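# Two robots swap cartons through an open service window

## Task

r1 begins in the delivery room and r2 in the mail room; the connecting door is locked, but a service window between the rooms is open. Trade the two cartons' places: the sealed carton now on the delivery room's table goes to the mail room's shelf, and the mailer carton now on that shelf goes to the delivery room's table. At the end both grippers must have released and moved away, each carton must stay in place with no robot supporting it, and neither robot may have fallen over or be left leaning.

## Robot and tools

Robots: r1 and r2 are identical Hello Robot Stretch 3 units. Each has a two-wheel differential base with a passive rear caster, a lift that carries a horizontal arm up and down a mast, and a wrist with yaw, pitch and roll ending in a two-finger gripper. The arm telescopes out of the robot's RIGHT side, so reaching forward means driving the base. The base is 0.33 m long and 0.34 m wide and spins about a point midway between the drive wheels, 0.05 m behind its front edge. With the arm retracted and the wrist folded, a spin sweeps a 0.28 m radius; an unfolded, level wrist reaches past that.

Frames: the base frame sits on the floor between the drive wheels, x forward, y left, z up. hand_pose is reported in it, at the point where closed fingertips meet; with all wrist joints at zero that frame has x up, y pointing back along the arm toward the mast, z toward the robot's rear. The odometry frame is the base frame as it was when the scene began. Each robot reports in its own frames, so relative placement of the two robots can only be judged from images, lidar_m, wrist_depth_mm and head_depth_mm.

execute_actions: argument actions is a list holding one action or nothing (empty just returns state and images). The action is an object keyed by "r1" and/or "r2". Per robot:
- base: exactly one of translate_m (metres, -1 to 1, positive forward; a relative move from the base position in the latest state report) or rotate_rad (radians, -3.2 to 3.2, positive counter-clockwise seen from above; relative turn). No sideways motion.
- joints: absolute targets by name: lift_m 0 to 1.1; arm_m 0 to 0.52 (extension); wrist_yaw_rad -1.345 to 4.42 (0 along the arm, positive toward the front, 3.0 folded over the base); wrist_pitch_rad -1.57 to 0.451 (negative tips fingers down); wrist_roll_rad -2.911 to 2.911; gripper_m -0.089 to 0.179 (bigger is wider; actual fingertip gap is 0.007 less when nearly shut, 0.025 less fully open, zero below 0.007); head_pan_rad -3.953 to 1.73 (positive left, -1.57 faces along the arm); head_tilt_rad -1.53 to 0.419 (negative down).
- contact_limits: optional {"arm_m": effort percent 1 to 100}; the arm motion halts with contact_stop near that effort and holding force stays capped until the next action. Too small stops instantly; values over the maximum get trimmed.
All motions in one action start together. Anything omitted may keep pursuing its earlier target without showing it in the status. Unknown keys or out-of-range numbers reject the whole call. cameras: list of camera names (r1_head_camera, r1_nav_camera, r1_wrist_camera, r2_head_camera, r2_nav_camera, r2_wrist_camera, or "all"); omitted or null means all, [] means none. Each action is capped at 15 s.

wait: seconds 0 to 10; commands nothing, returns state and images.
zoom_image: camera plus region [x0, y0, x1, y1] in pixels from the top-left, at most 504 by 504, of that camera's newest full image.
finished_scene: scene is the number of the scene being closed; irreversible, and the goal must already hold and keep holding.

Result lines: base_status and joint_status tell how each motion of the last accepted action ended: done (for the base this only means the wheels turned enough, slip included), off_target (stopped short and may still push), contact_stop, time_out, torque_fault. After the last three the old target is dropped. A contact_stop leaves the arm or lift slack until commanded again; a slack lift may sag with a load or be pushed up by closing fingers on a surface. on_its_own covers what was not commanded; its "held at" is a target, not a position. If a stop is reported, the remaining execute_actions, wait and finished_scene calls in that reply are skipped. lidar_m: 12 distances in metres in 30-degree sectors, first straight ahead then counter-clockwise (4th left, 7th behind, 10th right), a plane 0.17 m above the floor, range 0.15 to 12, "-" for nothing; it misses tabletops, clear objects and thin legs, the mast and a low lift block some sectors, and the other robot is visible. wrist_depth_mm (45 to 1000) and head_depth_mm (280 to 4000, image rotated sideways) are 7x7 grids of median depth from top left. base_odometry counts wheel turns; heading -3.142 to 3.142, left positive; turned_by_wheels and turned_by_imu give turn since the last result. base_tilt in degrees, forward and right positive, with a fixed error up to about 4. motor_effort is percent of maximum, positive toward larger joint values, peak in brackets; readings are biased and noisy. Positive wheel effort drives forward.

Speed: the base goes 0.30 m/s and 1.9 rad/s only with lift_m under 0.30, arm_m under 0.03 and wrist_yaw_rad over 2.54; otherwise 0.10 m/s and 0.63 rad/s.

Gripping: command gripper_m smaller than the carton's width; release by opening at least 0.02 beyond the touch value. Neither the reading nor done proves a grasp; check images. Over-squeezing triggers a force cutback and the load can slip; send a new value to regrip.

Cautions: never let the robots press together; once bases touch, any further drive is a hard press, and no state line reports robot contact. Two robots' travel can differ up to 2.5 cm per metre. Fold or unfold the wrist only with lift_m 0.32 to 0.95, wrist_pitch_rad -0.4 and roll near 0; after folding the lift may go to 0.25. With wrist_yaw_rad below -0.4 keep pitch at -0.5 or lower. Pushing the arm into something rigid with the gripper above about 0.45 m can tip the robot, more so after a repeat push or a raised limit. Do not drive while the gripper holds or hooks something fixed, and beware snagging furniture, especially reversing. If tilted, reverse in small steps, free the gripper, and drop lift_m to about 0.2. Wrists, head and base have no contact stop; long hard pushing switches a wrist servo off for 10 s. Avoid drops, slips and hard impacts. Loose objects may occasionally be nudged by outside disturbances.

Each tool is called after ">>>" by a JSON object that holds its "fn" and its "kwargs".

## Session

>>> {"fn": "execute_actions", "kwargs": {"actions": []}}

Scene clock: 0.00 s.
r1.base_odometry: x=+0.000 y=+0.000 heading=+0.000 (m, m, rad; r1's odometry frame)
r1.turned_by_wheels: +0.000 (rad since the last result)
r1.turned_by_imu: +0.000 (rad since the last result)
r1.base_tilt: forward=+1.1 right=-1.0 (deg)
r1.lidar_m: 0.95 2.42 1.37 1.17 1.15 1.32 1.23 1.23 1.41 2.40 2.08 0.95
r1.head_depth_mm: 1700 2483 - - - 1588 1007 / 1722 2225 - - - 1579 1002 / 1722 2507 3894 3898 3844 1578 1198 / 1735 2530 3751 3731 3764 3663 2264 / 1725 2533 3664 3590 3568 3564 2394 / 1742 2539 3558 3533 3482 3459 2395 / 1734 2550 3380 3409 3363 3349 2364
r1.base_status: not commanded
r1.joint_positions: lift_m=+0.403 arm_m=+0.003 wrist_yaw_rad=+2.794 wrist_pitch_rad=-0.350 wrist_roll_rad=+0.002 gripper_m=+0.037 head_pan_rad=-0.020 head_tilt_rad=-0.020
r1.joint_status: not commanded
r1.motor_effort: left_wheel=+1 right_wheel=+1 lift_m=+20 arm_m=-1 wrist_yaw_rad=+0 wrist_pitch_rad=+5 wrist_roll_rad=+0 gripper_m=+0 head_pan_rad=+0 head_tilt_rad=+0 (%)
r1.hand_pose: x=+0.0579 y=+0.0708 z=+0.4312 quat_wxyz=(+0.242, +0.708, +0.001, +0.664) (m; r1's base frame)
r1.wrist_depth_mm: 873 944 - - - - - / - - - - - - - / - - - - - - - / - - - - - - - / - 800 853 829 851 859 892 / 622 654 683 675 722 697 715 / 559 - 561 572 580 594 601
r2.base_odometry: x=+0.000 y=+0.000 heading=+0.000 (m, m, rad; r2's odometry frame)
r2.turned_by_wheels: +0.000 (rad since the last result)
r2.turned_by_imu: +0.000 (rad since the last result)
r2.base_tilt: forward=+0.0 right=+0.8 (deg)
r2.lidar_m: 2.20 2.91 3.11 3.19 2.76 2.60 1.80 1.26 1.21 1.24 1.64 2.14
r2.head_depth_mm: 1796 2032 2026 2011 2030 2035 1997 / 1809 2151 2139 2137 2141 2127 2089 / 1832 2275 2271 2270 2278 2245 2171 / 1832 2422 2397 2403 2402 2413 2155 / 1853 2542 2572 2560 2572 2545 2151 / 1869 2673 2740 2746 2768 2680 2133 / 1873 2802 3001 2976 2956 2920 2146
r2.base_status: not commanded
r2.joint_positions: lift_m=+0.478 arm_m=-0.002 wrist_yaw_rad=+2.808 wrist_pitch_rad=-0.413 wrist_roll_rad=+0.018 gripper_m=+0.037 head_pan_rad=+0.014 head_tilt_rad=-0.003
r2.joint_status: not commanded
r2.motor_effort: left_wheel=+0 right_wheel=-2 lift_m=+39 arm_m=+0 wrist_yaw_rad=+0 wrist_pitch_rad=+7 wrist_roll_rad=-1 gripper_m=+0 head_pan_rad=+0 head_tilt_rad=+0 (%)
r2.hand_pose: x=+0.0525 y=+0.0701 z=+0.4913 quat_wxyz=(+0.259, +0.712, +0.026, +0.652) (m; r2's base frame)
r2.wrist_depth_mm: - - - - - - - / - - - - - - - / - - - - - - - / - - - - - - - / - 845 872 850 900 926 950 / 674 744 690 721 760 761 789 / 611 - 631 641 651 651 664
pictures: r1_head_camera (sideways: a quarter turn clockwise sets it upright), r1_nav_camera (sideways: a quarter turn counterclockwise sets it upright), r1_wrist_camera, r2_head_camera (sideways: a quarter turn clockwise sets it upright), r2_nav_camera (sideways: a quarter turn counterclockwise sets it upright), r2_wrist_camera
Images, in order (width x height): r1_head_camera 896x504, r1_nav_camera 672x504, r1_wrist_camera 644x364, r2_head_camera 896x504, r2_nav_camera 672x504, r2_wrist_camera 644x364.

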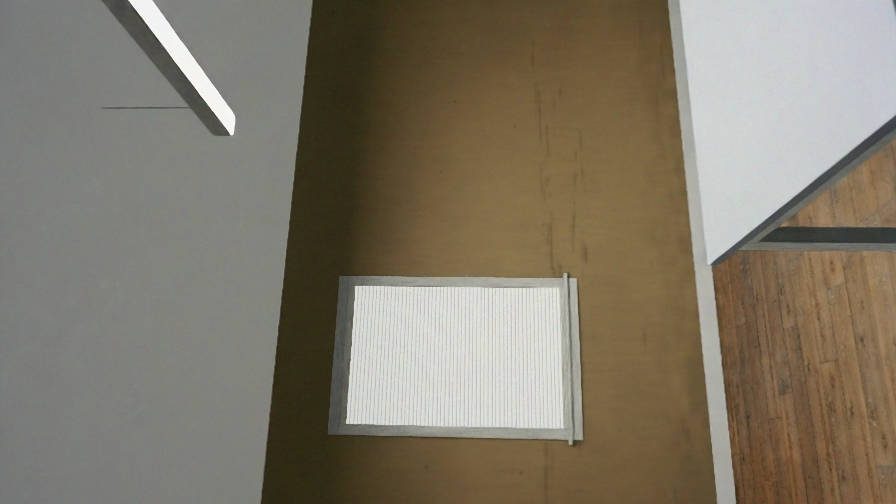

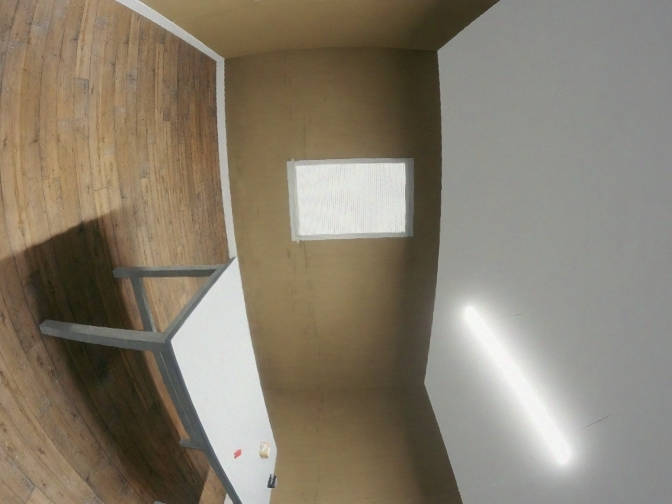

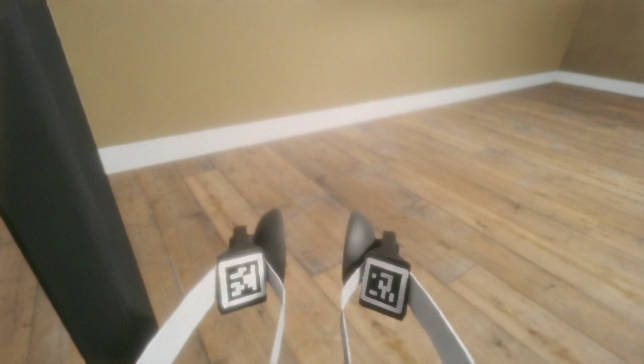

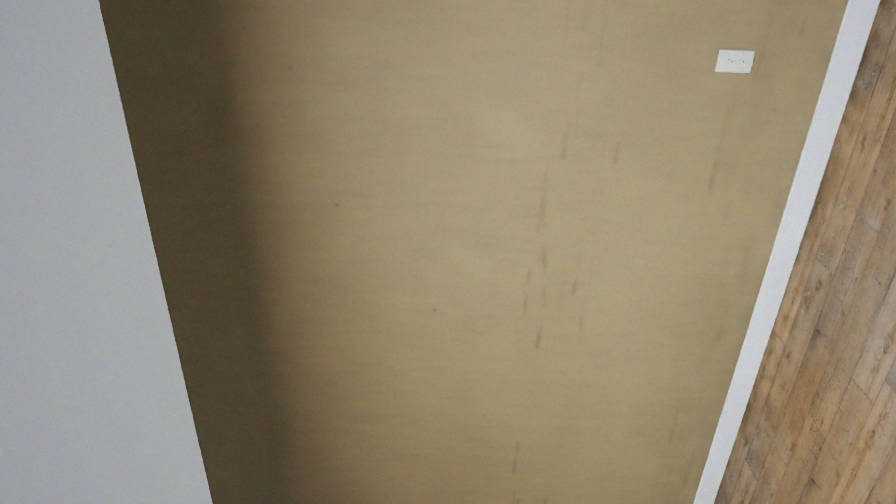

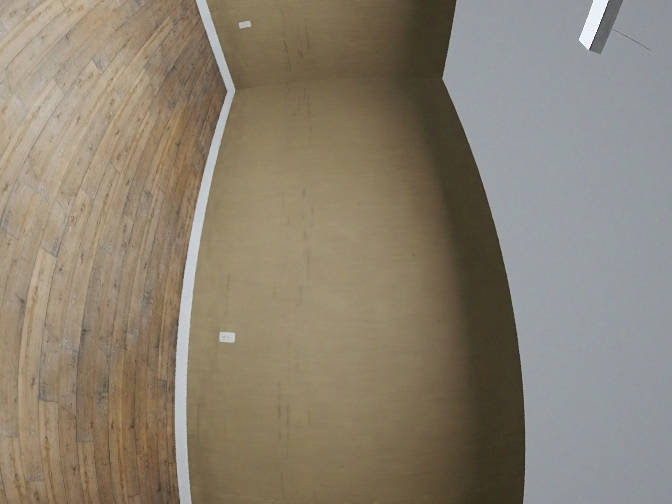

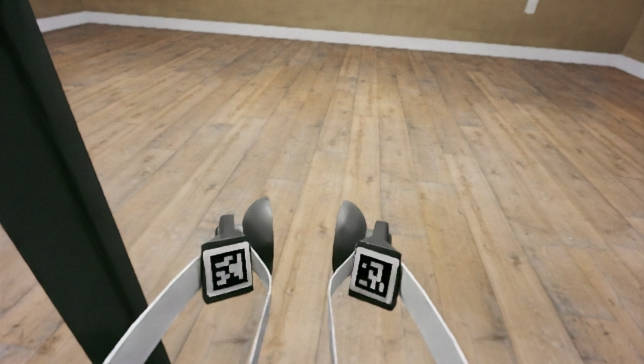

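>>> {"fn": "execute_actions", "kwargs": {"actions": [{"r1":{"joints":{"head_pan_rad":-0.9,"head_tilt_rad":-0.3}},"r2":{"joints":{"head_pan_rad":1.7,"head_tilt_rad":-0.3}}}], "cameras": ["r1_head_camera","r1_nav_camera","r2_nav_camera","r2_head_camera"]}}

>>> {"fn": "execute_actions", "kwargs": {"actions": [{"r1":{"joints":{"head_pan_rad":-2.3,"head_tilt_rad":-0.3}},"r2":{"joints":{"head_pan_rad":-2.9,"head_tilt_rad":-0.3}}}], "cameras": ["r1_nav_camera","r2_nav_camera","r2_head_camera"]}}

Scene clock: 2.87 s.
r1.base_odometry: x=+0.000 y=+0.000 heading=+0.000 (m, m, rad; r1's odometry frame)
r1.turned_by_wheels: +0.000 (rad since the last result)
r1.turned_by_imu: +0.001 (rad since the last result)
r1.base_tilt: forward=+1.1 right=-1.1 (deg)
r1.lidar_m: 0.95 2.42 1.37 1.17 1.15 1.33 1.23 1.23 1.41 2.40 2.09 0.95
r1.head_depth_mm: 2704 2840 2963 3088 3147 2155 1610 / 2829 2938 3057 3216 3212 2144 1614 / 2933 3130 3219 3334 3183 2143 1615 / 3079 3249 3371 3504 2926 2131 1619 / 3166 3379 3571 3580 2910 2119 1607 / 3176 3561 3683 2373 1608 2123 1597 / 3208 3697 3914 3935 1303 2094 1601
r1.base_status: not commanded
r1.joint_positions: lift_m=+0.403 arm_m=+0.003 wrist_yaw_rad=+2.794 wrist_pitch_rad=-0.350 wrist_roll_rad=+0.002 gripper_m=+0.037 head_pan_rad=-0.893 head_tilt_rad=-0.296
r1.joint_status: all done
r1.motor_effort: left_wheel=+1(1) right_wheel=+1(0) lift_m=+20(20) arm_m=-1(0) wrist_yaw_rad=+0(0) wrist_pitch_rad=+4(5) wrist_roll_rad=+0(0) gripper_m=+0(0) head_pan_rad=-3(41) head_tilt_rad=-1(13) (%)
r1.hand_pose: x=+0.0579 y=+0.0708 z=+0.4312 quat_wxyz=(+0.242, +0.708, +0.001, +0.664) (m; r1's base frame)
r1.wrist_depth_mm: 863 941 - - - - - / - - - - - - - / - - - - - - - / - - - - - - - / - 801 839 848 860 858 852 / 630 672 667 684 734 704 724 / 561 - 561 575 579 600 604
r2.base_odometry: x=+0.000 y=+0.000 heading=+0.000 (m, m, rad; r2's odometry frame)
r2.turned_by_wheels: +0.000 (rad since the last result)
r2.turned_by_imu: +0.000 (rad since the last result)
r2.base_tilt: forward=+0.0 right=+0.8 (deg)
r2.lidar_m: 2.19 2.92 3.10 3.19 2.75 2.60 1.81 1.27 1.20 1.23 1.64 2.14
r2.head_depth_mm: 2771 2902 3033 3156 2759 1941 1499 / 2935 3051 3210 3380 2738 1935 1504 / 3149 3305 3488 3604 2713 1934 1499 / 3338 3505 3717 3921 2725 1908 1492 / 3441 3683 3833 - 2701 1926 1504 / 3137 3242 3457 3552 2685 1898 1485 / 2802 2892 3054 3256 2671 1998 -
r2.base_status: not commanded
r2.joint_positions: lift_m=+0.478 arm_m=-0.002 wrist_yaw_rad=+2.808 wrist_pitch_rad=-0.413 wrist_roll_rad=+0.018 gripper_m=+0.037 head_pan_rad=+1.693 head_tilt_rad=-0.296
r2.joint_status: all done
r2.motor_effort: left_wheel=+0(1) right_wheel=+0(1) lift_m=+38(39) arm_m=+0(0) wrist_yaw_rad=-1(1) wrist_pitch_rad=+6(7) wrist_roll_rad=-1(1) gripper_m=+0(0) head_pan_rad=+3(47) head_tilt_rad=-2(17) (%)
r2.hand_pose: x=+0.0525 y=+0.0701 z=+0.4913 quat_wxyz=(+0.259, +0.712, +0.026, +0.652) (m; r2's base frame)
r2.wrist_depth_mm: - - - - - - - / - - - - - - - / - - - - - - - / - - - - - - - / - 838 894 869 913 916 942 / 676 732 691 725 749 772 792 / 603 - 629 633 655 660 660
pictures: r1_head_camera (sideways: a quarter turn clockwise sets it upright), r1_nav_camera (sideways: a quarter turn counterclockwise sets it upright), r2_head_camera (sideways: a quarter turn clockwise sets it upright), r2_nav_camera (sideways: a quarter turn counterclockwise sets it upright)
Images, in order (width x height): r1_head_camera 896x504, r1_nav_camera 672x504, r2_head_camera 896x504, r2_nav_camera 672x504.

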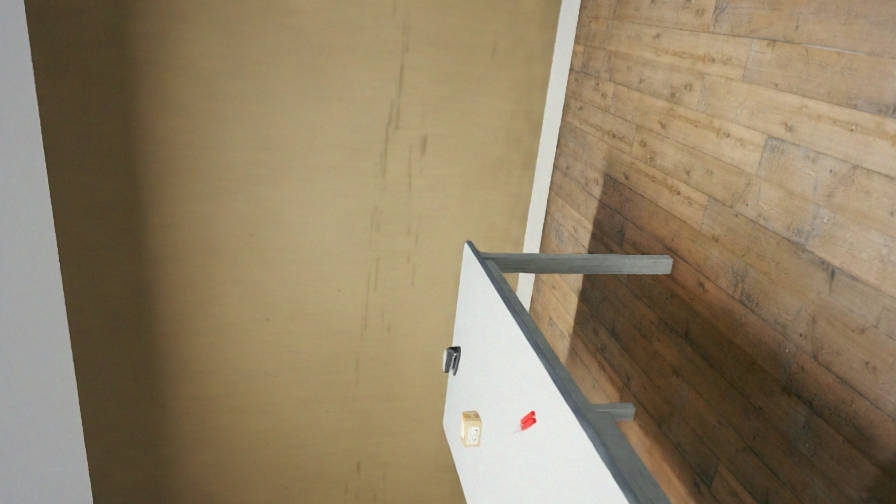

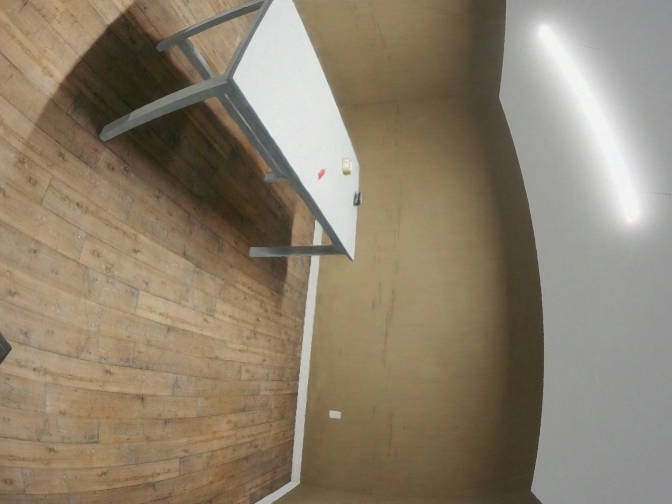

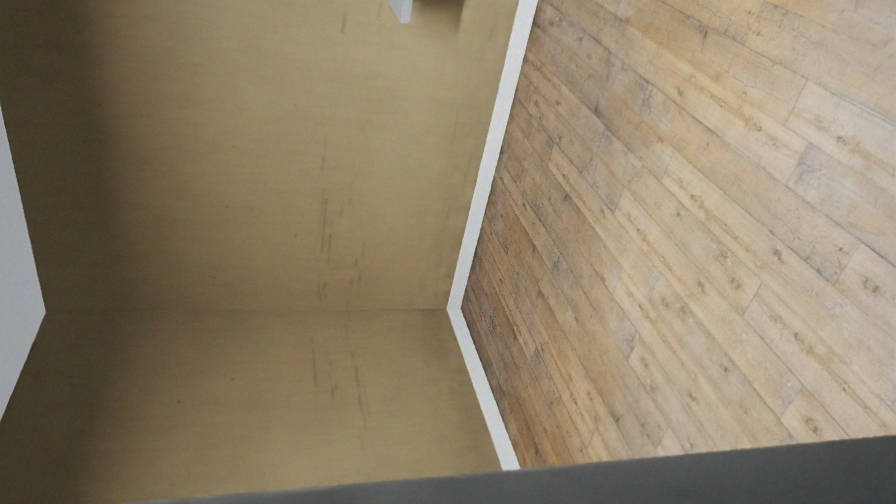

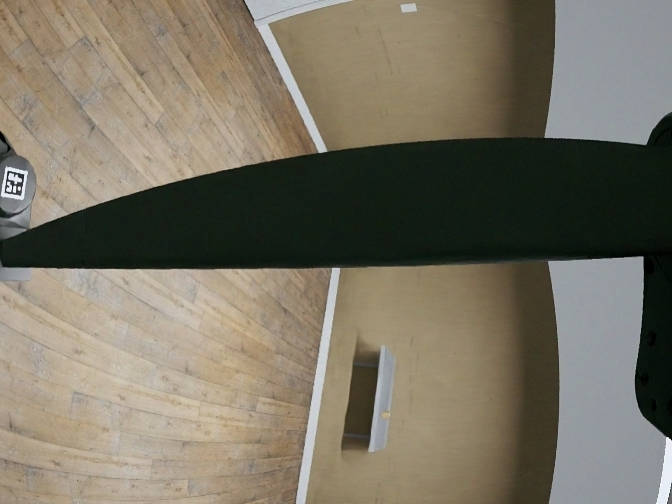

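Scene clock: 5.33 s.
r1.base_odometry: x=+0.000 y=+0.000 heading=+0.000 (m, m, rad; r1's odometry frame)
r1.turned_by_wheels: +0.000 (rad since the last result)
r1.turned_by_imu: +0.001 (rad since the last result)
r1.base_tilt: forward=+1.1 right=-1.0 (deg)
r1.lidar_m: 0.95 2.43 1.38 1.17 1.15 1.32 1.23 1.23 1.40 2.40 2.09 0.95
r1.head_depth_mm: 1072 1106 1146 1194 1241 1289 1341 / 1129 1171 1223 1268 1325 1384 1435 / 1200 1253 1306 1356 1421 1489 1524 / 1281 1334 1389 1460 1529 1605 1612 / 1373 1430 1507 1571 1658 1750 1606 / 1482 1547 1621 1714 1808 1897 1596 / 1587 1685 1767 1886 1990 2028 1596
r1.base_status: not commanded
r1.joint_positions: lift_m=+0.403 arm_m=+0.003 wrist_yaw_rad=+2.794 wrist_pitch_rad=-0.350 wrist_roll_rad=+0.002 gripper_m=+0.037 head_pan_rad=-2.293 head_tilt_rad=-0.296
r1.joint_status: all done
r1.motor_effort: left_wheel=+1(1) right_wheel=+0(0) lift_m=+20(20) arm_m=-1(0) wrist_yaw_rad=+0(0) wrist_pitch_rad=+5(5) wrist_roll_rad=+0(0) gripper_m=+1(0) head_pan_rad=-3(44) head_tilt_rad=-1(2) (%)
r1.hand_pose: x=+0.0579 y=+0.0708 z=+0.4312 quat_wxyz=(+0.242, +0.708, +0.001, +0.664) (m; r1's base frame)
r1.wrist_depth_mm: 867 941 - - - - - / - - - - - - - / - - - - - - - / - - - - - - - / - 814 854 825 841 874 894 / 626 668 679 702 715 700 716 / 561 - 571 577 582 586 599
r2.base_odometry: x=+0.000 y=+0.000 heading=+0.000 (m, m, rad; r2's odometry frame)
r2.turned_by_wheels: +0.000 (rad since the last result)
r2.turned_by_imu: +0.000 (rad since the last result)
r2.base_tilt: forward=+0.0 right=+0.9 (deg)
r2.lidar_m: 2.20 2.92 3.10 3.21 2.76 2.60 1.80 1.27 1.21 1.23 1.63 2.15
r2.head_depth_mm: 2315 2482 2623 2737 2740 1935 1510 / 1930 2101 2267 2480 2567 1946 1502 / 1705 1817 1960 2092 2250 1926 1499 / 1525 1620 1725 1868 1971 1928 1499 / 1391 1463 1542 1631 1739 1788 1489 / 1260 1319 1392 1468 1534 1634 1491 / 1159 1203 1259 1320 1390 1469 1455
r2.base_status: not commanded
r2.joint_positions: lift_m=+0.478 arm_m=-0.002 wrist_yaw_rad=+2.808 wrist_pitch_rad=-0.413 wrist_roll_rad=+0.018 gripper_m=+0.037 head_pan_rad=-2.893 head_tilt_rad=-0.296
r2.joint_status: all done
r2.motor_effort: left_wheel=+0(0) right_wheel=+0(0) lift_m=+39(39) arm_m=+0(0) wrist_yaw_rad=-1(0) wrist_pitch_rad=+7(7) wrist_roll_rad=+0(0) gripper_m=+0(0) head_pan_rad=-4(47) head_tilt_rad=-2(0) (%)
r2.hand_pose: x=+0.0525 y=+0.0701 z=+0.4913 quat_wxyz=(+0.259, +0.712, +0.026, +0.652) (m; r2's base frame)
r2.wrist_depth_mm: - - - - - - - / - - - - - - - / - - - - - - - / - - - - - - - / - 844 884 882 876 922 935 / 676 728 680 725 776 764 771 / 606 - 619 628 647 659 666
pictures: r1_nav_camera (sideways: a quarter turn counterclockwise sets it upright), r2_head_camera (sideways: a quarter turn clockwise sets it upright), r2_nav_camera (sideways: a quarter turn counterclockwise sets it upright)
Images, in order (width x height): r1_nav_camera 672x504, r2_head_camera 896x504, r2_nav_camera 672x504.

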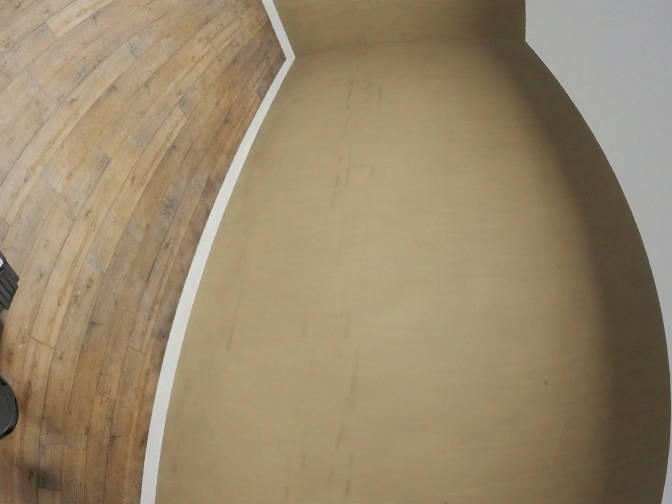

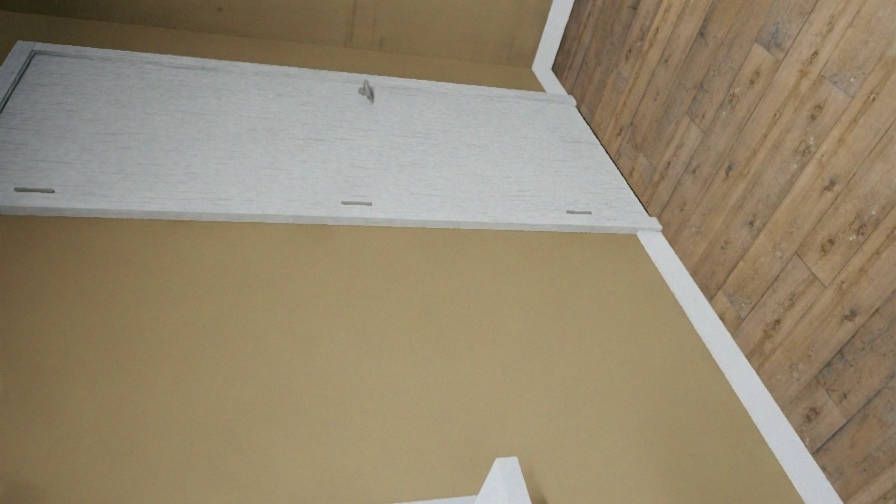

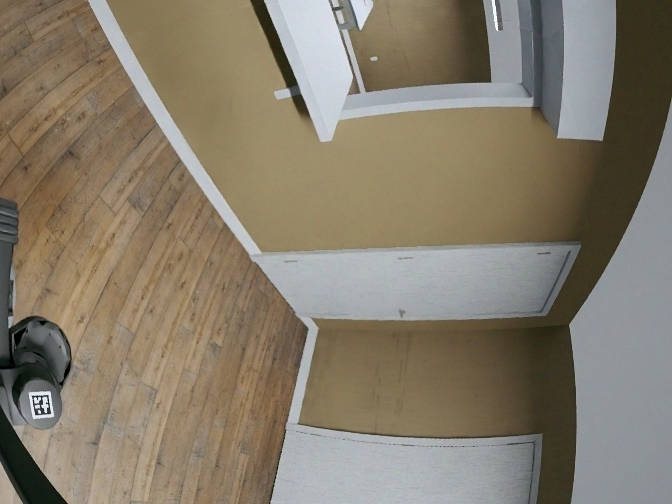

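>>> {"fn": "execute_actions", "kwargs": {"actions": [{"r1":{"joints":{"head_pan_rad":1.4,"head_tilt_rad":-0.3}},"r2":{"joints":{"head_pan_rad":-2.1,"head_tilt_rad":-0.3}}}], "cameras": ["r1_nav_camera","r1_head_camera","r2_nav_camera","r2_head_camera"]}}

Scene clock: 8.07 s.
r1.base_odometry: x=+0.000 y=+0.000 heading=+0.000 (m, m, rad; r1's odometry frame)
r1.turned_by_wheels: +0.000 (rad since the last result)
r1.turned_by_imu: +0.001 (rad since the last result)
r1.base_tilt: forward=+1.1 right=-1.0 (deg)
r1.lidar_m: 0.95 2.43 1.37 1.17 1.14 1.33 1.23 1.23 1.41 2.40 2.09 0.95
r1.head_depth_mm: 1348 - - 1843 1690 1812 1620 / 1265 - - 1829 1559 1669 1614 / 1201 1254 1318 1390 1469 1553 1575 / 1134 1189 1243 1309 1376 1455 1500 / 1083 1125 1186 1236 1292 1360 1440 / 1033 1078 1121 1171 1227 1288 1352 / 989 1022 1067 1110 1159 1214 1275
r1.base_status: not commanded
r1.joint_positions: lift_m=+0.403 arm_m=+0.003 wrist_yaw_rad=+2.794 wrist_pitch_rad=-0.350 wrist_roll_rad=+0.002 gripper_m=+0.037 head_pan_rad=+1.393 head_tilt_rad=-0.296
r1.joint_status: all done
r1.motor_effort: left_wheel=+1(1) right_wheel=+0(1) lift_m=+20(20) arm_m=-1(1) wrist_yaw_rad=+0(0) wrist_pitch_rad=+5(5) wrist_roll_rad=+0(0) gripper_m=+1(1) head_pan_rad=+3(45) head_tilt_rad=-2(3) (%)
r1.hand_pose: x=+0.0579 y=+0.0708 z=+0.4312 quat_wxyz=(+0.242, +0.708, +0.001, +0.664) (m; r1's base frame)
r1.wrist_depth_mm: 856 926 - - - - - / - - - - - - - / - - - - - - - / - - - - - - - / - 805 845 828 848 857 863 / 636 657 678 677 713 703 705 / 554 - 566 576 583 599 594
r2.base_odometry: x=+0.000 y=+0.000 heading=+0.000 (m, m, rad; r2's odometry frame)
r2.turned_by_wheels: +0.000 (rad since the last result)
r2.turned_by_imu: +0.000 (rad since the last result)
r2.base_tilt: forward=+0.0 right=+0.9 (deg)
r2.lidar_m: 2.20 2.91 3.12 3.20 2.75 2.61 1.80 1.27 1.21 1.24 1.64 2.14
r2.head_depth_mm: 3790 - - 1310 1326 1420 1488 / 3078 - - 1426 1310 1403 1474 / 2991 - - 1419 1310 1407 1449 / 3029 - - 1405 1295 1404 1450 / 2986 - - 1413 1291 1388 1446 / 3939 - - 1371 1298 1379 1442 / 1115 - 1226 1215 1281 1377 1427
r2.base_status: not commanded
r2.joint_positions: lift_m=+0.478 arm_m=-0.002 wrist_yaw_rad=+2.808 wrist_pitch_rad=-0.413 wrist_roll_rad=+0.018 gripper_m=+0.037 head_pan_rad=-2.107 head_tilt_rad=-0.296
r2.joint_status: all done
r2.motor_effort: left_wheel=-1(0) right_wheel=+0(0) lift_m=+38(39) arm_m=+0(0) wrist_yaw_rad=+0(0) wrist_pitch_rad=+7(7) wrist_roll_rad=+0(0) gripper_m=+0(0) head_pan_rad=+3(42) head_tilt_rad=-2(2) (%)
r2.hand_pose: x=+0.0525 y=+0.0701 z=+0.4913 quat_wxyz=(+0.259, +0.712, +0.026, +0.652) (m; r2's base frame)
r2.wrist_depth_mm: - - - - - - - / - - - - - - - / - - - - - - - / - - - - - - - / - 851 885 876 896 916 935 / 686 739 682 735 759 767 784 / 611 - 634 640 646 661 657
pictures: r1_head_camera (sideways: a quarter turn clockwise sets it upright), r1_nav_camera (sideways: a quarter turn counterclockwise sets it upright), r2_head_camera (sideways: a quarter turn clockwise sets it upright), r2_nav_camera (sideways: a quarter turn counterclockwise sets it upright)
Images, in order (width x height): r1_head_camera 896x504, r1_nav_camera 672x504, r2_head_camera 896x504, r2_nav_camera 672x504.

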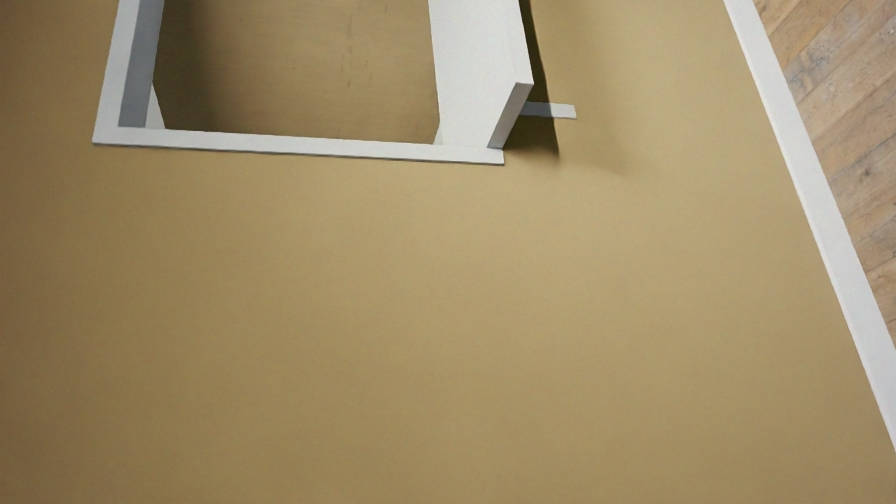

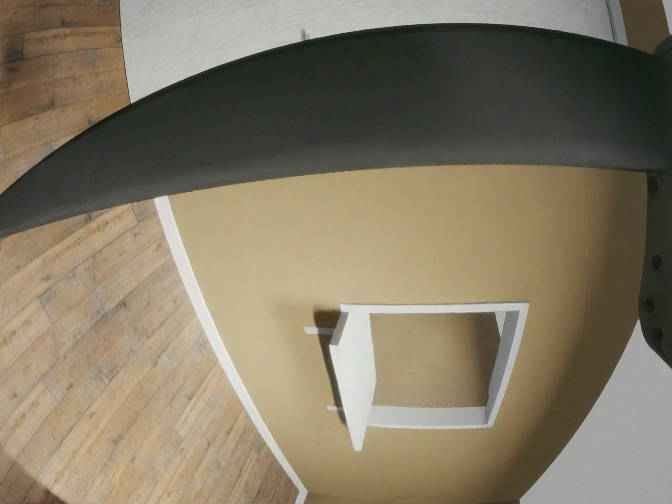

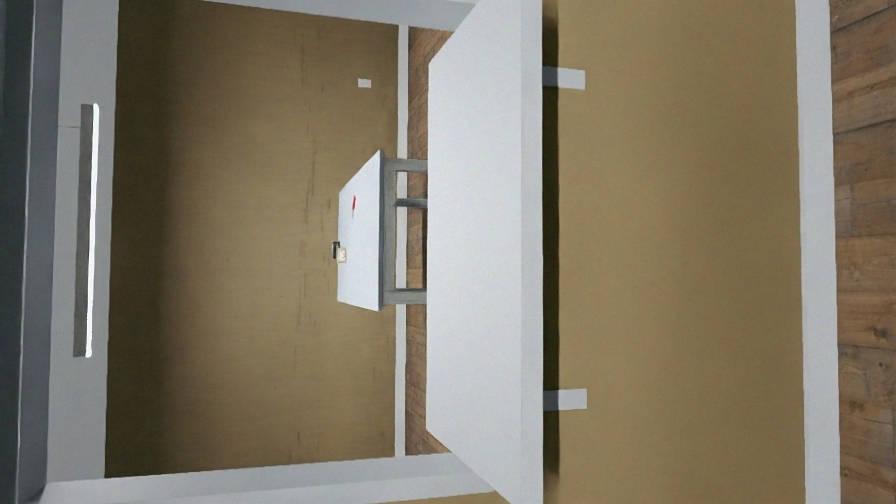

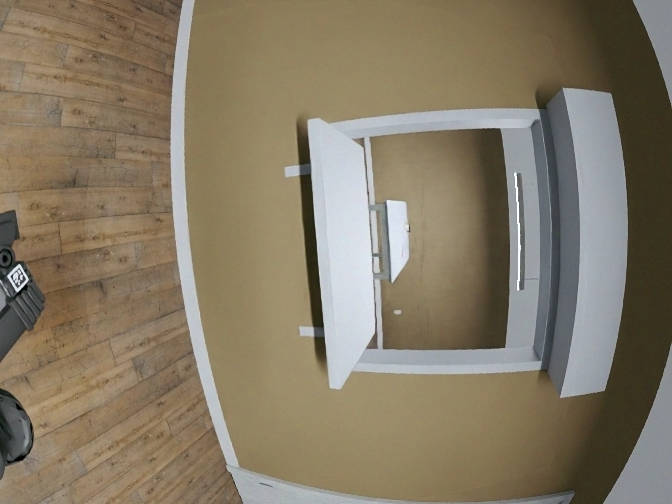

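>>> {"fn": "execute_actions", "kwargs": {"actions": [{"r1":{"joints":{"lift_m":0.28,"wrist_pitch_rad":-0.4,"head_pan_rad":-2.6}},"r2":{"joints":{"lift_m":0.28,"head_pan_rad":0}}}], "cameras": []}}

>>> {"fn": "execute_actions", "kwargs": {"actions": [{"r1":{"base":{"rotate_rad":2.15}},"r2":{"base":{"rotate_rad":1.22}}}], "cameras": []}}

>>> {"fn": "execute_actions", "kwargs": {"actions": [{"r1":{"base":{"translate_m":-1}},"r2":{"base":{"translate_m":1}}}], "cameras": ["r1_nav_camera","r1_head_camera","r2_head_camera"]}}

Scene clock: 17.90 s.
r1.base_odometry: x=+0.000 y=+0.000 heading=+0.000 (m, m, rad; r1's odometry frame)
r1.turned_by_wheels: +0.000 (rad since the last result)
r1.turned_by_imu: +0.002 (rad since the last result)
r1.base_tilt: forward=+1.1 right=-1.0 (deg)
r1.lidar_m: 0.95 2.43 1.37 1.17 1.14 1.32 1.23 1.23 1.41 2.40 2.08 0.95
r1.head_depth_mm: 1025 1065 1112 1158 1207 1270 1326 / 1048 1097 1143 1194 1251 1310 1371 / 1083 1130 1174 1235 1289 1349 1426 / 1111 1158 1210 1272 1332 1401 1462 / 1149 1193 1249 1307 1383 1456 1507 / 1182 1230 1294 1359 1434 1507 1554 / 1214 1275 1333 1411 1487 1574 1597
r1.base_status: not commanded
r1.joint_positions: lift_m=+0.280 arm_m=+0.003 wrist_yaw_rad=+2.794 wrist_pitch_rad=-0.414 wrist_roll_rad=+0.002 gripper_m=+0.037 head_pan_rad=-2.593 head_tilt_rad=-0.297
r1.joint_status: all done
r1.motor_effort: left_wheel=+2(1) right_wheel=+1(1) lift_m=+15(15) arm_m=-2(1) wrist_yaw_rad=+0(0) wrist_pitch_rad=+5(5) wrist_roll_rad=+0(0) gripper_m=+1(1) head_pan_rad=-4(44) head_tilt_rad=-2(2) (%)
r1.hand_pose: x=+0.0553 y=+0.0637 z=+0.2938 quat_wxyz=(+0.263, +0.707, +0.024, +0.656) (m; r1's base frame)
r1.wrist_depth_mm: 848 921 - - - - - / - - - - - - - / - 931 949 - - - - / - 717 725 742 756 779 789 / - 576 608 587 598 613 617 / 474 499 - 493 514 511 519 / 422 - - 422 430 437 439
r2.base_odometry: x=+0.000 y=+0.000 heading=+0.000 (m, m, rad; r2's odometry frame)
r2.turned_by_wheels: +0.000 (rad since the last result)
r2.turned_by_imu: -0.001 (rad since the last result)
r2.base_tilt: forward=+0.0 right=+0.8 (deg)
r2.lidar_m: 2.20 2.91 3.11 3.19 2.77 2.60 1.80 1.27 1.21 1.23 1.64 2.14
r2.head_depth_mm: 1809 1896 1987 2081 2217 1952 1515 / 1892 1992 2071 2183 2347 1949 1495 / 2000 2110 2222 2322 2412 1945 1493 / 2103 2206 2340 2491 2559 1938 1495 / 2212 2381 2489 2669 2705 1911 1492 / 2341 2522 2684 2837 2689 1934 1492 / 2515 2642 2901 3076 2666 1916 1481
r2.base_status: not commanded
r2.joint_positions: lift_m=+0.280 arm_m=-0.002 wrist_yaw_rad=+2.808 wrist_pitch_rad=-0.414 wrist_roll_rad=+0.018 gripper_m=+0.037 head_pan_rad=-0.007 head_tilt_rad=-0.296
r2.joint_status: all done
r2.motor_effort: left_wheel=+0(0) right_wheel=+0(1) lift_m=+30(29) arm_m=+0(0) wrist_yaw_rad=+0(0) wrist_pitch_rad=+7(7) wrist_roll_rad=+0(1) gripper_m=-1(0) head_pan_rad=+4(48) head_tilt_rad=-1(2) (%)
r2.hand_pose: x=+0.0525 y=+0.0700 z=+0.2938 quat_wxyz=(+0.259, +0.712, +0.026, +0.652) (m; r2's base frame)
r2.wrist_depth_mm: - - - - - - - / - - - - - - - / - 871 937 949 993 - - / - 698 702 730 749 776 804 / - 577 588 598 605 618 641 / 458 499 - 496 511 519 527 / - - - 433 440 443 454
pictures: none
No camera images: the call's "cameras" was empty. Leave "cameras" out to get every camera's image.

Scene clock: 20.57 s.
r1.base_odometry: x=+0.000 y=+0.000 heading=+2.150 (m, m, rad; r1's odometry frame)
r1.turned_by_wheels: +2.150 (rad since the last result)
r1.turned_by_imu: +2.124 (rad since the last result)
r1.base_tilt: forward=+1.1 right=-1.1 (deg)
r1.lidar_m: 1.14 1.37 1.23 1.23 1.46 2.69 2.09 0.95 1.54 2.19 1.32 1.15
r1.head_depth_mm: 3150 3310 3433 3380 2775 2133 1613 / 3223 3656 3790 2423 1611 2140 1619 / 3205 - - - 1383 2136 1602 / 3206 - - - 1287 2068 1601 / 3217 - - - 1275 1862 1556 / 3218 3787 3927 - 1268 1851 1536 / 3256 3506 3647 3785 1464 1845 1594
r1.base_status: done
r1.joint_positions: lift_m=+0.280 arm_m=+0.003 wrist_yaw_rad=+2.794 wrist_pitch_rad=-0.414 wrist_roll_rad=+0.002 gripper_m=+0.037 head_pan_rad=-2.593 head_tilt_rad=-0.297
r1.joint_status: not commanded
r1.motor_effort: left_wheel=+0(4) right_wheel=+3(15) lift_m=+15(16) arm_m=-1(1) wrist_yaw_rad=-1(0) wrist_pitch_rad=+5(5) wrist_roll_rad=+0(0) gripper_m=+1(0) head_pan_rad=-3(3) head_tilt_rad=-2(0) (%)
r1.hand_pose: x=+0.0553 y=+0.0637 z=+0.2938 quat_wxyz=(+0.263, +0.707, +0.024, +0.656) (m; r1's base frame)
r1.wrist_depth_mm: - - - - - - - / - - - - - - - / - 937 978 - - - - / - 723 718 741 744 774 775 / - 580 601 581 601 603 626 / 469 503 - 494 523 512 519 / 419 - - 422 430 435 440
r2.base_odometry: x=+0.000 y=+0.000 heading=+1.220 (m, m, rad; r2's odometry frame)
r2.turned_by_wheels: +1.220 (rad since the last result)
r2.turned_by_imu: +1.219 (rad since the last result)
r2.base_tilt: forward=+0.0 right=+0.9 (deg)
r2.lidar_m: 3.11 3.36 2.63 2.60 1.54 1.22 1.20 1.30 1.95 2.14 2.31 3.15
r2.head_depth_mm: 2630 2763 2943 3078 2740 1944 1495 / 2716 2857 2986 3147 2735 1944 1500 / 2725 2851 3025 3227 2681 1936 1506 / 2738 2875 3079 3277 2749 1951 1502 / 2755 2909 3113 3350 2720 1945 1486 / 2811 2958 3144 3417 2657 1914 1485 / 2835 2975 3166 3386 2692 1890 1484
r2.base_status: done
r2.joint_positions: lift_m=+0.280 arm_m=-0.002 wrist_yaw_rad=+2.808 wrist_pitch_rad=-0.414 wrist_roll_rad=+0.018 gripper_m=+0.037 head_pan_rad=-0.007 head_tilt_rad=-0.297
r2.joint_status: not commanded
r2.motor_effort: left_wheel=-2(8) right_wheel=+2(9) lift_m=+31(31) arm_m=+0(0) wrist_yaw_rad=+0(0) wrist_pitch_rad=+7(7) wrist_roll_rad=+0(0) gripper_m=-1(0) head_pan_rad=+3(4) head_tilt_rad=-2(2) (%)
r2.hand_pose: x=+0.0525 y=+0.0700 z=+0.2938 quat_wxyz=(+0.259, +0.712, +0.026, +0.652) (m; r2's base frame)
r2.wrist_depth_mm: - - - - - - - / - - - - - - - / - 892 920 951 973 - - / - 695 714 730 750 760 785 / - 576 604 583 612 619 636 / 462 497 - 496 517 516 530 / - - - 436 435 444 451
pictures: none
No camera images: the call's "cameras" was empty. Leave "cameras" out to get every camera's image.

Scene clock: 25.50 s.
r1.base_odometry: x=+0.547 y=-0.837 heading=+2.150 (m, m, rad; r1's odometry frame)
r1.turned_by_wheels: +0.000 (rad since the last result)
r1.turned_by_imu: +0.000 (rad since the last result)
r1.base_tilt: forward=+1.1 right=-1.0 (deg)
r1.lidar_m: 2.14 1.73 1.53 1.53 1.82 2.20 1.08 1.31 1.17 1.16 0.67 2.13
r1.head_depth_mm: 2243 2300 2365 2446 2471 1145 1501 / 2423 2523 2593 2668 2646 1024 1558 / 2699 2792 2899 3011 1289 882 1604 / 2965 3148 3291 3472 1284 877 1452 / 3227 3549 3698 3897 1195 876 713 / 3222 3451 3558 3681 1271 872 663 / 2990 3172 3286 3453 1269 868 660
r1.base_status: done
r1.joint_positions: lift_m=+0.280 arm_m=+0.003 wrist_yaw_rad=+2.794 wrist_pitch_rad=-0.414 wrist_roll_rad=+0.002 gripper_m=+0.037 head_pan_rad=-2.593 head_tilt_rad=-0.297
r1.joint_status: not commanded
r1.motor_effort: left_wheel=+0(5) right_wheel=+2(6) lift_m=+16(16) arm_m=-1(1) wrist_yaw_rad=+0(0) wrist_pitch_rad=+5(5) wrist_roll_rad=+0(0) gripper_m=+1(0) head_pan_rad=-3(3) head_tilt_rad=-1(1) (%)
r1.hand_pose: x=+0.0553 y=+0.0636 z=+0.2937 quat_wxyz=(+0.263, +0.707, +0.024, +0.656) (m; r1's base frame)
r1.wrist_depth_mm: - - - - - - - / - - - - - - - / - 936 957 - - - - / - 713 714 728 751 771 793 / - 574 598 591 609 611 619 / 473 502 - 488 521 510 509 / 431 - - 424 427 435 437
r2.base_odometry: x=+0.344 y=+0.939 heading=+1.220 (m, m, rad; r2's odometry frame)
r2.turned_by_wheels: +0.000 (rad since the last result)
r2.turned_by_imu: +0.001 (rad since the last result)
r2.base_tilt: forward=+0.0 right=+0.8 (deg)
r2.lidar_m: 2.12 2.30 2.53 2.51 2.68 2.22 2.19 2.37 2.28 2.26 2.44 2.15
r2.head_depth_mm: 1782 1872 1964 2086 2238 1939 1493 / 1812 1889 2009 2088 2255 1960 1508 / 1828 1922 2046 2094 2287 1923 1485 / 1840 1954 2075 2131 2300 1917 1504 / 1881 1978 2107 2182 2345 1928 1494 / 1897 1977 2136 2246 2414 1906 1492 / 1941 2035 2166 2286 2405 1905 1486
r2.base_status: done
r2.joint_positions: lift_m=+0.280 arm_m=-0.002 wrist_yaw_rad=+2.808 wrist_pitch_rad=-0.414 wrist_roll_rad=+0.018 gripper_m=+0.037 head_pan_rad=-0.007 head_tilt_rad=-0.297
r2.joint_status: not commanded
r2.motor_effort: left_wheel=-2(6) right_wheel=+1(8) lift_m=+31(32) arm_m=+0(0) wrist_yaw_rad=-1(1) wrist_pitch_rad=+7(7) wrist_roll_rad=+0(0) gripper_m=-1(1) head_pan_rad=+3(3) head_tilt_rad=-2(2) (%)
r2.hand_pose: x=+0.0525 y=+0.0699 z=+0.2937 quat_wxyz=(+0.259, +0.712, +0.026, +0.652) (m; r2's base frame)
r2.wrist_depth_mm: - - - - - - - / - - - - - - - / - 879 904 930 985 - - / - 690 715 725 750 772 790 / - 574 600 598 610 619 643 / 460 492 - 491 509 518 525 / - - - 431 436 446 452
pictures: r1_head_camera (sideways: a quarter turn clockwise sets it upright), r1_nav_camera (sideways: a quarter turn counterclockwise sets it upright), r2_head_camera (sideways: a quarter turn clockwise sets it upright)
Images, in order (width x height): r1_head_camera 896x504, r1_nav_camera 672x504, r2_head_camera 896x504.

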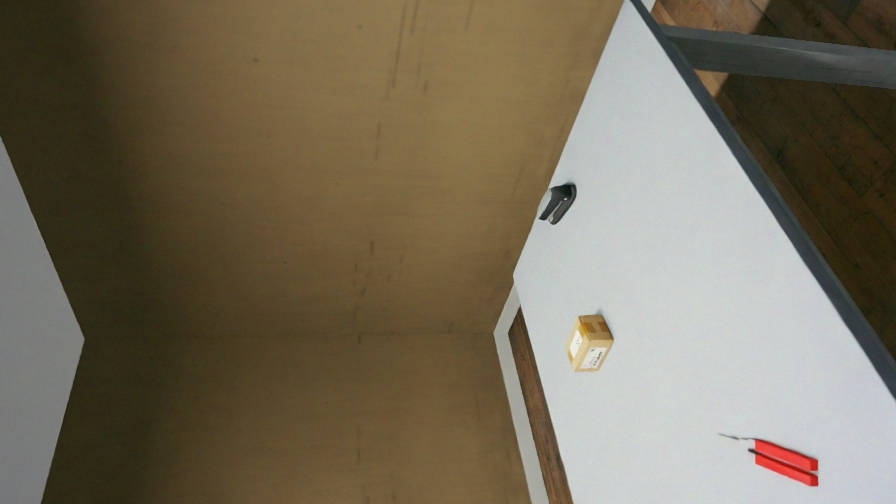

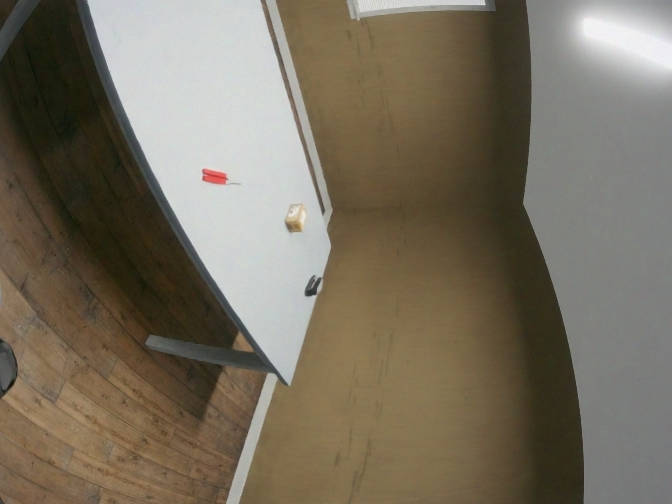

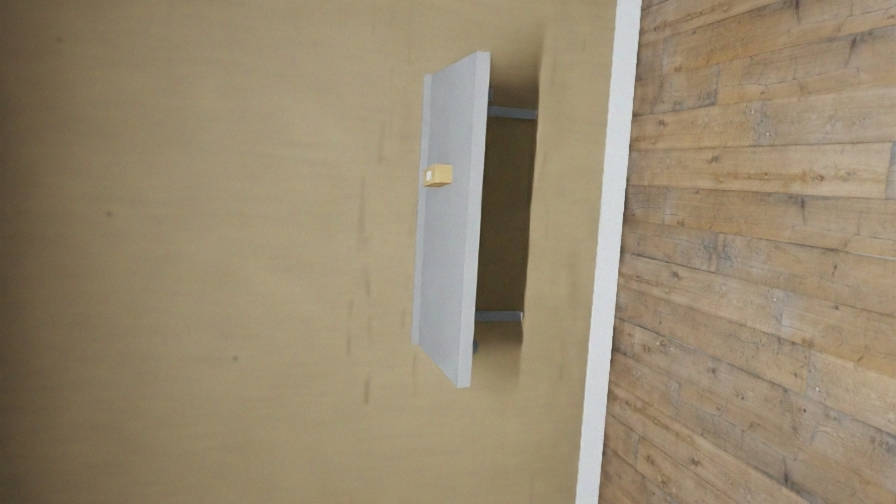

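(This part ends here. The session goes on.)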